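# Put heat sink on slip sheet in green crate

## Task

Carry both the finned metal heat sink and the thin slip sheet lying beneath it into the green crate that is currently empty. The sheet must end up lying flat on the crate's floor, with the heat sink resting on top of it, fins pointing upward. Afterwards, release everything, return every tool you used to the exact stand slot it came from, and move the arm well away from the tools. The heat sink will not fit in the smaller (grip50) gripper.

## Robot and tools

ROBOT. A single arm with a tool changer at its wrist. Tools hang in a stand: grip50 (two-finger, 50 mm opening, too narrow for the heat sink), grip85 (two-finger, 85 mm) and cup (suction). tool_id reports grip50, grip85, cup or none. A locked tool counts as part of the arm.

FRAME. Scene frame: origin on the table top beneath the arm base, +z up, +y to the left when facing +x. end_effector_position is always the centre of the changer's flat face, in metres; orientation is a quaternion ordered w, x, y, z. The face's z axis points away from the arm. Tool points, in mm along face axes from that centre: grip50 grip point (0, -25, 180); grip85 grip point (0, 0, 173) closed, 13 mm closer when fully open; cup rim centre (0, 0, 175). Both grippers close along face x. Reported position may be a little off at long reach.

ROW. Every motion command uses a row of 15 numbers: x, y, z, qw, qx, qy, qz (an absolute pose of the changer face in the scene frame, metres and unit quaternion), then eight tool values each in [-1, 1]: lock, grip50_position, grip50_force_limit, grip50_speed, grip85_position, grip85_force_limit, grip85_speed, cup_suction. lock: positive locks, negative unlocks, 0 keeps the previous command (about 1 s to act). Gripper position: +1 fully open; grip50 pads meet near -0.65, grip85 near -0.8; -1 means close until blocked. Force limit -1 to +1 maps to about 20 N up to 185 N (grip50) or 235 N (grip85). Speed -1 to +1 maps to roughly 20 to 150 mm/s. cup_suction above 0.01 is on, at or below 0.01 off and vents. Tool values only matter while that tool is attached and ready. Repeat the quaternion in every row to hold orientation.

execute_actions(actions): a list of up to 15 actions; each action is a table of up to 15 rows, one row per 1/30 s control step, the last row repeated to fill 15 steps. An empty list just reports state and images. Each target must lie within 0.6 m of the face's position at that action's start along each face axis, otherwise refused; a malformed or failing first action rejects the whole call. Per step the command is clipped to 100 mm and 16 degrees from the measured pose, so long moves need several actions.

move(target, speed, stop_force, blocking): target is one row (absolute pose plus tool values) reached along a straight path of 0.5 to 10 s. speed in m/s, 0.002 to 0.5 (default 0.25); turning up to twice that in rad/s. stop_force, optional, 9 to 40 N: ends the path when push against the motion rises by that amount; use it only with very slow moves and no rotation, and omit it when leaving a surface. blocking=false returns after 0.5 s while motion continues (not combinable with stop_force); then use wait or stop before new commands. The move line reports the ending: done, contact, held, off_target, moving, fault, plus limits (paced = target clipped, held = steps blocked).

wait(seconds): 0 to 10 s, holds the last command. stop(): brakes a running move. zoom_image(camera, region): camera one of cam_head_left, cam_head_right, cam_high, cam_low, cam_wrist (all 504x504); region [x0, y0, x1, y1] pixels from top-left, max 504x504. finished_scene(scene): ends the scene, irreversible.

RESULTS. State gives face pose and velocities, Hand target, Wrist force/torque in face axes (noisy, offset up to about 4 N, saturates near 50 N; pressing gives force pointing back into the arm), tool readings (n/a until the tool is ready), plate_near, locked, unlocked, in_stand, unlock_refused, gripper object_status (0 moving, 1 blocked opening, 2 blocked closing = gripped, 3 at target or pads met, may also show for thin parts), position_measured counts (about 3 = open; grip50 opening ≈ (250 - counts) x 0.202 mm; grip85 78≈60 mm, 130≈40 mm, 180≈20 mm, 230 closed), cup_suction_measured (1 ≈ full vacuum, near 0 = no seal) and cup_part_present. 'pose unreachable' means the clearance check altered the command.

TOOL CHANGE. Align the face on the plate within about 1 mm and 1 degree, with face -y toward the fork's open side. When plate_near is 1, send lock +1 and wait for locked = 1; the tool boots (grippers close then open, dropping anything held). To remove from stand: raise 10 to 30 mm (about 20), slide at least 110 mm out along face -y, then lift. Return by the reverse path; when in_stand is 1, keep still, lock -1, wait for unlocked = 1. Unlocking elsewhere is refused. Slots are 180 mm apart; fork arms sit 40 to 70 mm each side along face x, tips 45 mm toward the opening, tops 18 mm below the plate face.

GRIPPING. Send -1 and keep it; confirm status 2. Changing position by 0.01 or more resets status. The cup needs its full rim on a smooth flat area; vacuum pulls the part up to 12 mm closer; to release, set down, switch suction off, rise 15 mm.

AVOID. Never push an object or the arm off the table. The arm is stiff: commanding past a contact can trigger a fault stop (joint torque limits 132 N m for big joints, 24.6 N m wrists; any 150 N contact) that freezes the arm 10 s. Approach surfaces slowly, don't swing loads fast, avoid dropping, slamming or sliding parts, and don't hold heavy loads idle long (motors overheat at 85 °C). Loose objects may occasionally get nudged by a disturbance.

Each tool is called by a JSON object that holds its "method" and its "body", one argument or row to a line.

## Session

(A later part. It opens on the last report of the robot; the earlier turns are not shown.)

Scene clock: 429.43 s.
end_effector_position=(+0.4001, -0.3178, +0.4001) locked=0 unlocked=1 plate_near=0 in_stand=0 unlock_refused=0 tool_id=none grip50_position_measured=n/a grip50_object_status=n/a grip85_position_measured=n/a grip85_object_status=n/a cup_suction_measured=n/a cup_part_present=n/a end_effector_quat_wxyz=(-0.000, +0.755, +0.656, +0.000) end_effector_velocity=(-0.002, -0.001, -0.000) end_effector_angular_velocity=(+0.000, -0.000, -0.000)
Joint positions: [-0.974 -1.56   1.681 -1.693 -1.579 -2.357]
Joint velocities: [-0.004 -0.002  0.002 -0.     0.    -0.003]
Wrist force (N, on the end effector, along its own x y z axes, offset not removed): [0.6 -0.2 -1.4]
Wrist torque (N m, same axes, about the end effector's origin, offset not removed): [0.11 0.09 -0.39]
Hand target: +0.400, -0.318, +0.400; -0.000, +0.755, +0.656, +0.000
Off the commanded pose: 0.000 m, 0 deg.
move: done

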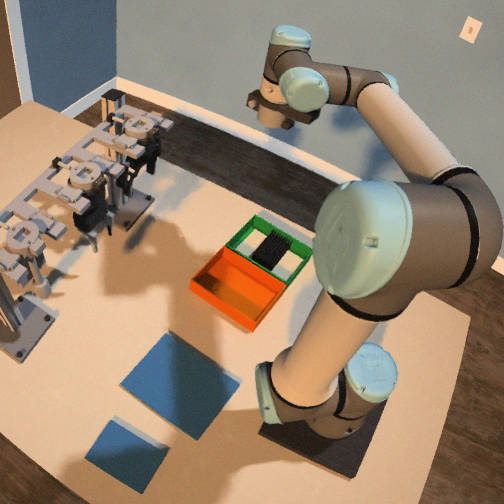

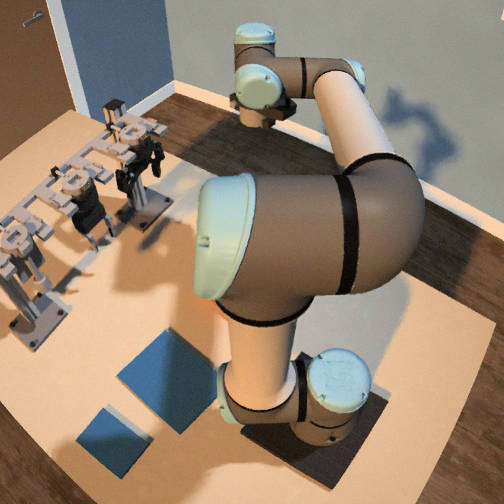

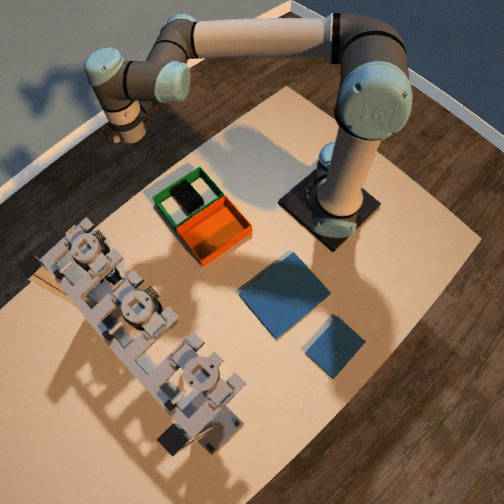

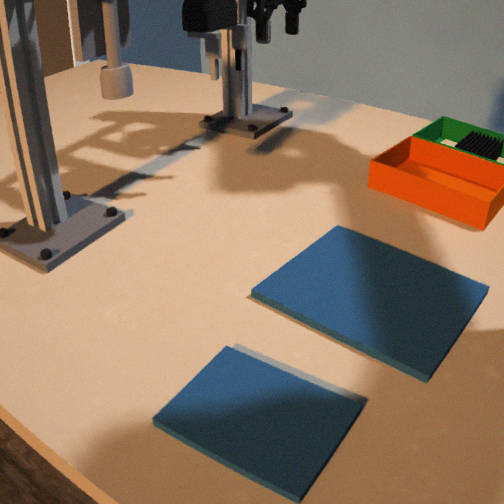

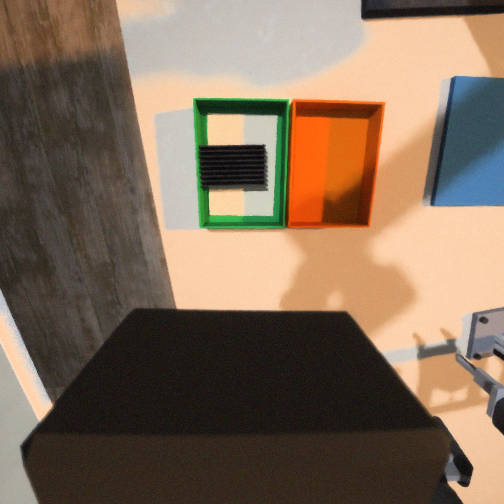

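{"method": "move", "body": {
  "target": [0.641,-0.181,0.39,0,0.6935,0.7204,0,0,0,0,0,0.7,-0.3,0,0],
  "speed": 0.25
}}

{"method": "move", "body": {
  "target": [0.641,-0.181,0.373,0,0.6935,0.7204,0,0,0,0,0,0.7,-0.3,0,0],
  "speed": 0.03
}}

{"method": "move", "body": {
  "target": [0.641,-0.181,0.3598,0,0.6935,0.7204,0,0,0,0,0,0.7,-0.3,0,0],
  "speed": 0.006,
  "stop_force": 12
}}

{"method": "execute_actions", "body": {
  "actions": [
    [[0.641,-0.181,0.3598,0,0.6935,0.7204,0,1,0,0,0,0.7,-0.3,0,0]],
    [[0.641,-0.181,0.3598,0,0.6935,0.7204,0,1,0,0,0,0.7,-0.3,0,0]],
    [[0.641,-0.181,0.3598,0,0.6935,0.7204,0,1,0,0,0,0.7,-0.3,0,0]]
  ]
}}

Scene clock: 439.43 s.
end_effector_position=(+0.6409, -0.1812, +0.3899) locked=0 unlocked=1 plate_near=0 in_stand=0 unlock_refused=0 tool_id=none grip50_position_measured=n/a grip50_object_status=n/a grip85_position_measured=n/a grip85_object_status=n/a cup_suction_measured=n/a cup_part_present=n/a end_effector_quat_wxyz=(+0.000, +0.694, +0.720, -0.000) end_effector_velocity=(+0.002, +0.000, +0.000) end_effector_angular_velocity=(-0.001, +0.001, +0.001)
Joint positions: [-0.518 -1.175  1.244 -1.637 -1.58  -2.079]
Joint velocities: [ 0.002  0.005 -0.007  0.003 -0.001  0.001]
Wrist force (N, on the end effector, along its own x y z axes, offset not removed): [1.4 0.3 -4.3]
Wrist torque (N m, same axes, about the end effector's origin, offset not removed): [0.13 -0.13 -0.18]
Hand target: +0.641, -0.181, +0.390; +0.000, +0.694, +0.720, -0.000
Off the commanded pose: 0.000 m, 0 deg.
move: done

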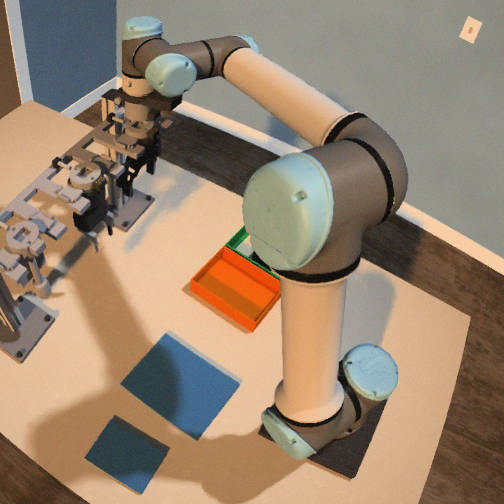

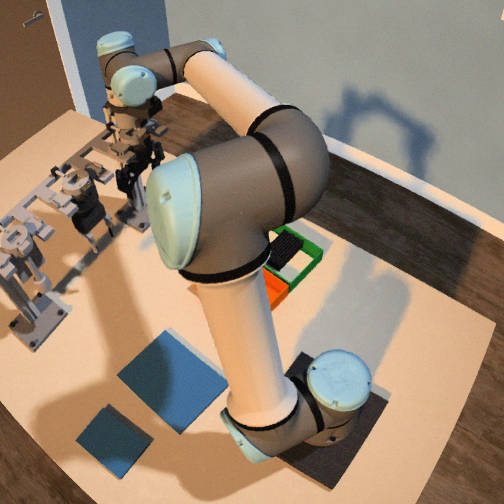

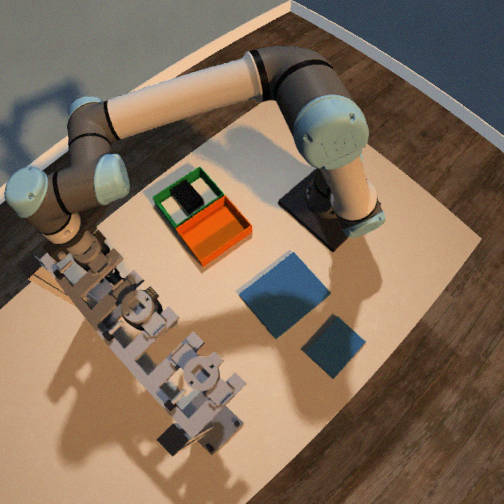

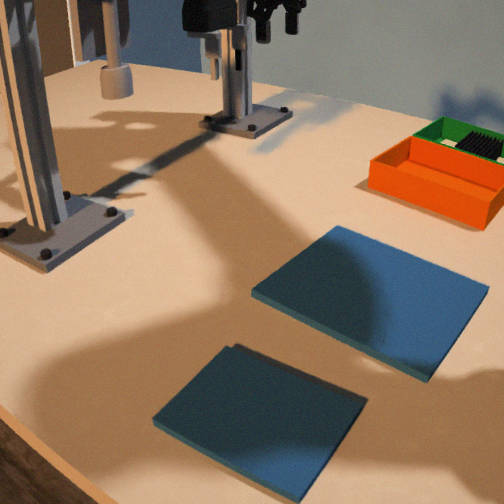

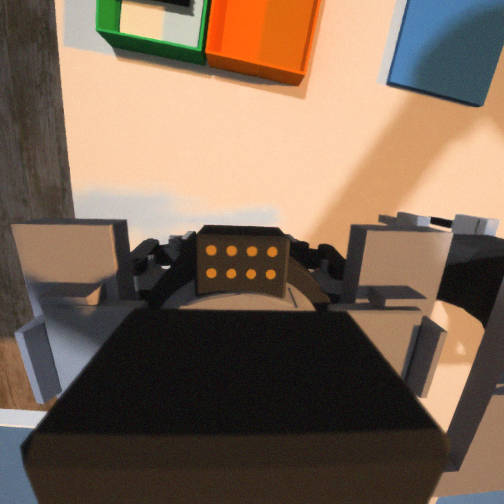

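Scene clock: 440.33 s.
end_effector_position=(+0.6410, -0.1809, +0.3732) locked=0 unlocked=1 plate_near=0 in_stand=0 unlock_refused=0 tool_id=none grip50_position_measured=n/a grip50_object_status=n/a grip85_position_measured=n/a grip85_object_status=n/a cup_suction_measured=n/a cup_part_present=n/a end_effector_quat_wxyz=(-0.000, +0.694, +0.720, -0.000) end_effector_velocity=(-0.000, -0.000, -0.002) end_effector_angular_velocity=(+0.000, +0.000, -0.000)
Joint positions: [-0.518 -1.171  1.281 -1.678 -1.579 -2.079]
Joint velocities: [-0.     0.001  0.004 -0.005  0.    -0.   ]
Wrist force (N, on the end effector, along its own x y z axes, offset not removed): [0.3 1.2 -2.1]
Wrist torque (N m, same axes, about the end effector's origin, offset not removed): [0.07 0.01 -0.33]
Hand target: +0.641, -0.181, +0.373; -0.000, +0.694, +0.720, -0.000
Off the commanded pose: 0.000 m, 0 deg.
move: done

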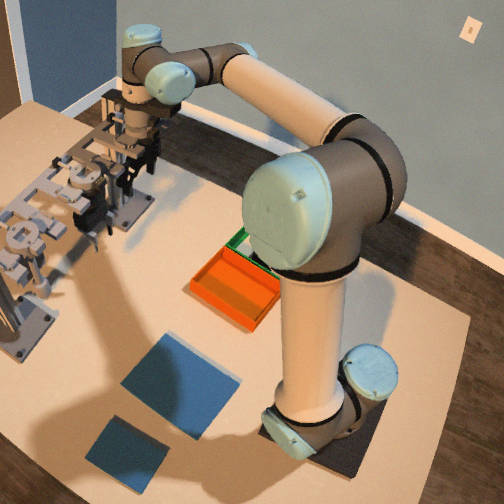

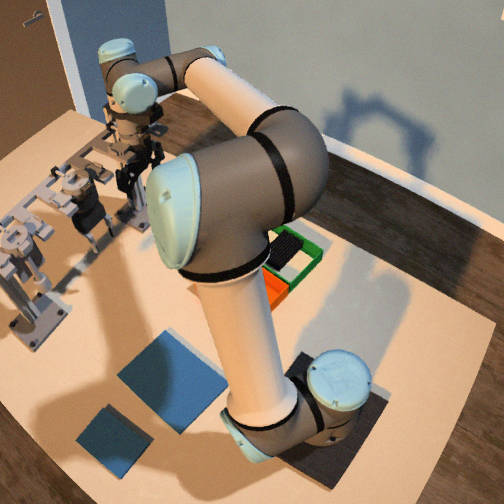

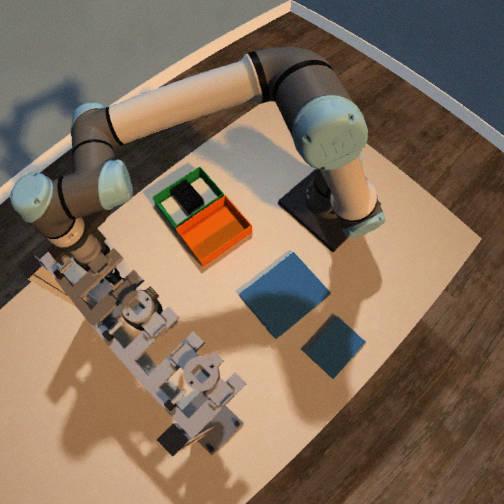

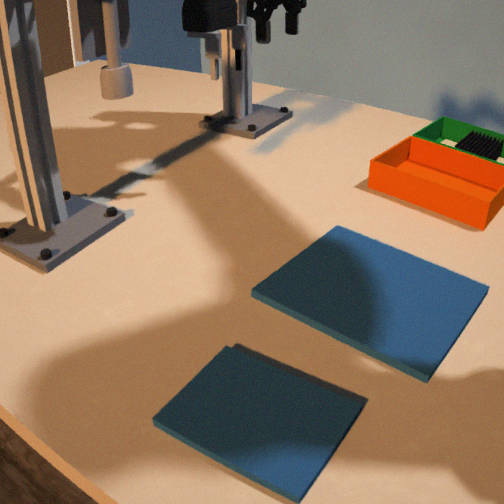

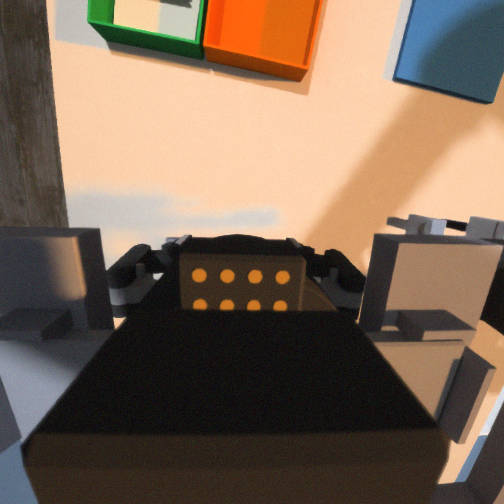

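Scene clock: 442.80 s.
end_effector_position=(+0.6410, -0.1810, +0.3599) locked=0 unlocked=1 plate_near=1 in_stand=1 unlock_refused=0 tool_id=none grip50_position_measured=n/a grip50_object_status=n/a grip85_position_measured=n/a grip85_object_status=n/a cup_suction_measured=n/a cup_part_present=n/a end_effector_quat_wxyz=(-0.000, +0.694, +0.720, -0.000) end_effector_velocity=(-0.000, +0.000, -0.001) end_effector_angular_velocity=(+0.000, -0.000, -0.000)
Joint positions: [-0.518 -1.167  1.31  -1.71  -1.579 -2.079]
Joint velocities: [-0.     0.     0.003 -0.003  0.     0.   ]
Wrist force (N, on the end effector, along its own x y z axes, offset not removed): [1.6 1.8 -2.6]
Wrist torque (N m, same axes, about the end effector's origin, offset not removed): [0.01 -0.17 -0.15]
Hand target: +0.641, -0.181, +0.360; -0.000, +0.694, +0.720, -0.000
Off the commanded pose: 0.000 m, 0 deg.
move: done

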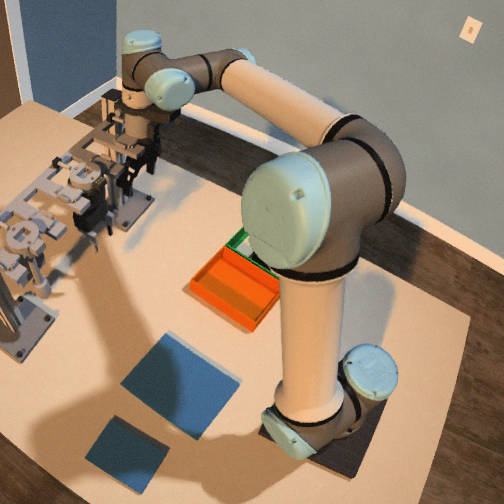

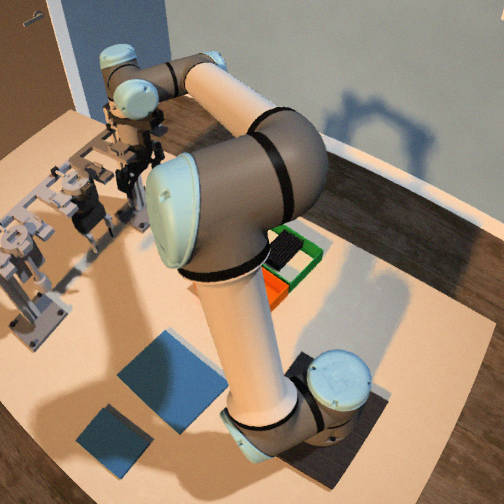

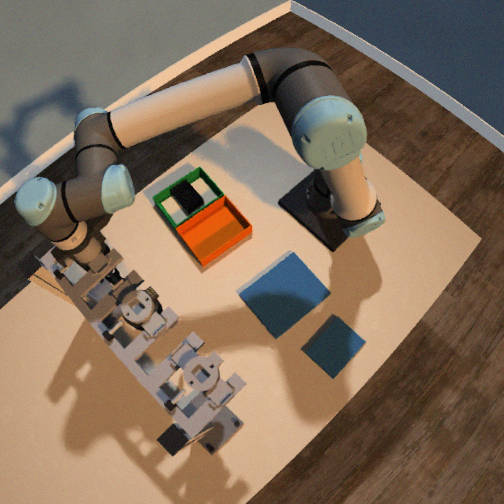

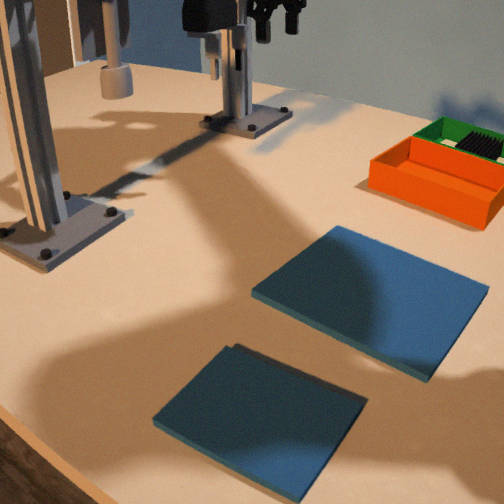

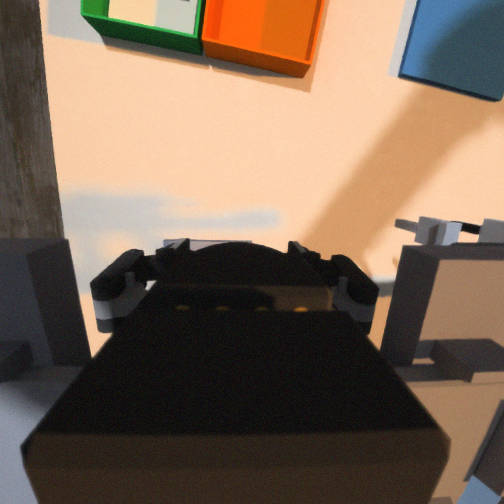

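Scene clock: 444.30 s.
end_effector_position=(+0.6410, -0.1810, +0.3598) locked=1 unlocked=0 plate_near=1 in_stand=1 unlock_refused=0 tool_id=grip85 grip50_position_measured=n/a grip50_object_status=n/a grip85_position_measured=n/a grip85_object_status=n/a cup_suction_measured=n/a cup_part_present=n/a end_effector_quat_wxyz=(+0.000, +0.694, +0.720, +0.000) end_effector_velocity=(-0.000, +0.000, +0.000) end_effector_angular_velocity=(-0.000, -0.000, +0.000)
Joint positions: [-0.518 -1.167  1.31  -1.711 -1.579 -2.079]
Joint velocities: [ 0. -0. -0. -0.  0. -0.]
Wrist force (N, on the end effector, along its own x y z axes, offset not removed): [-0.3 -0.4 -15.7]
Wrist torque (N m, same axes, about the end effector's origin, offset not removed): [-0.16 -0.65 -0.15]
Hand target: +0.641, -0.181, +0.360; +0.000, +0.694, +0.720, +0.000
Off the commanded pose: 0.000 m, 0 deg.

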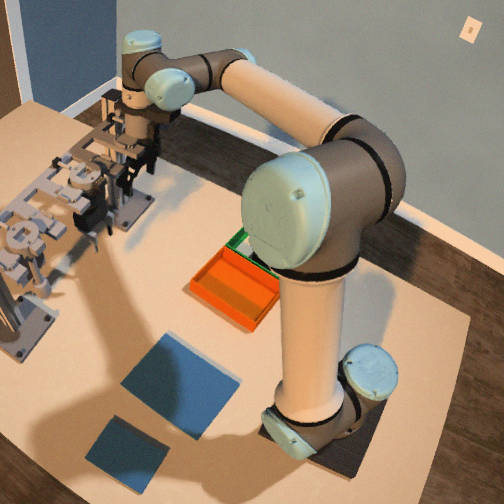

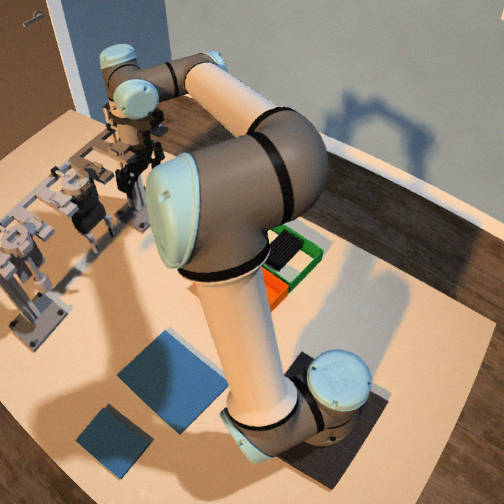

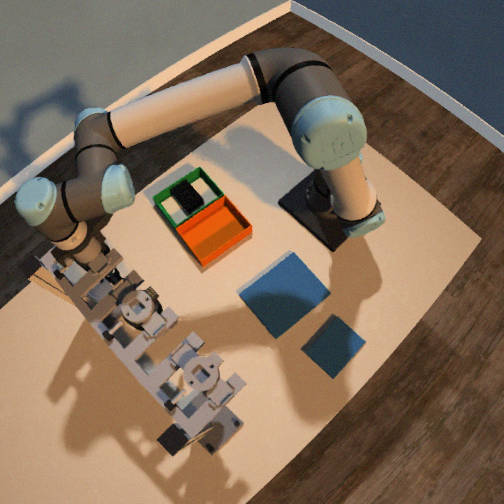

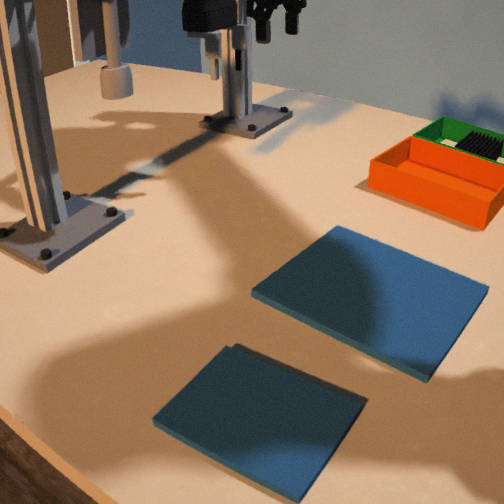

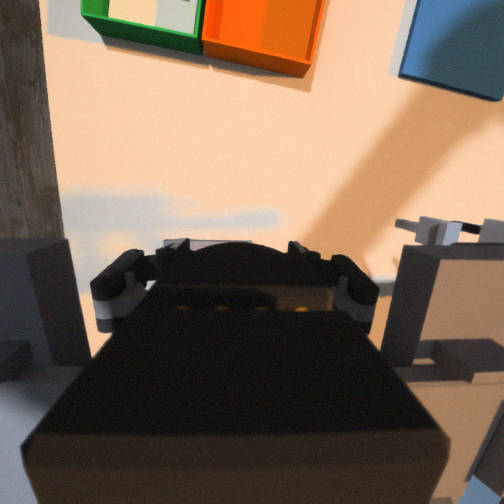

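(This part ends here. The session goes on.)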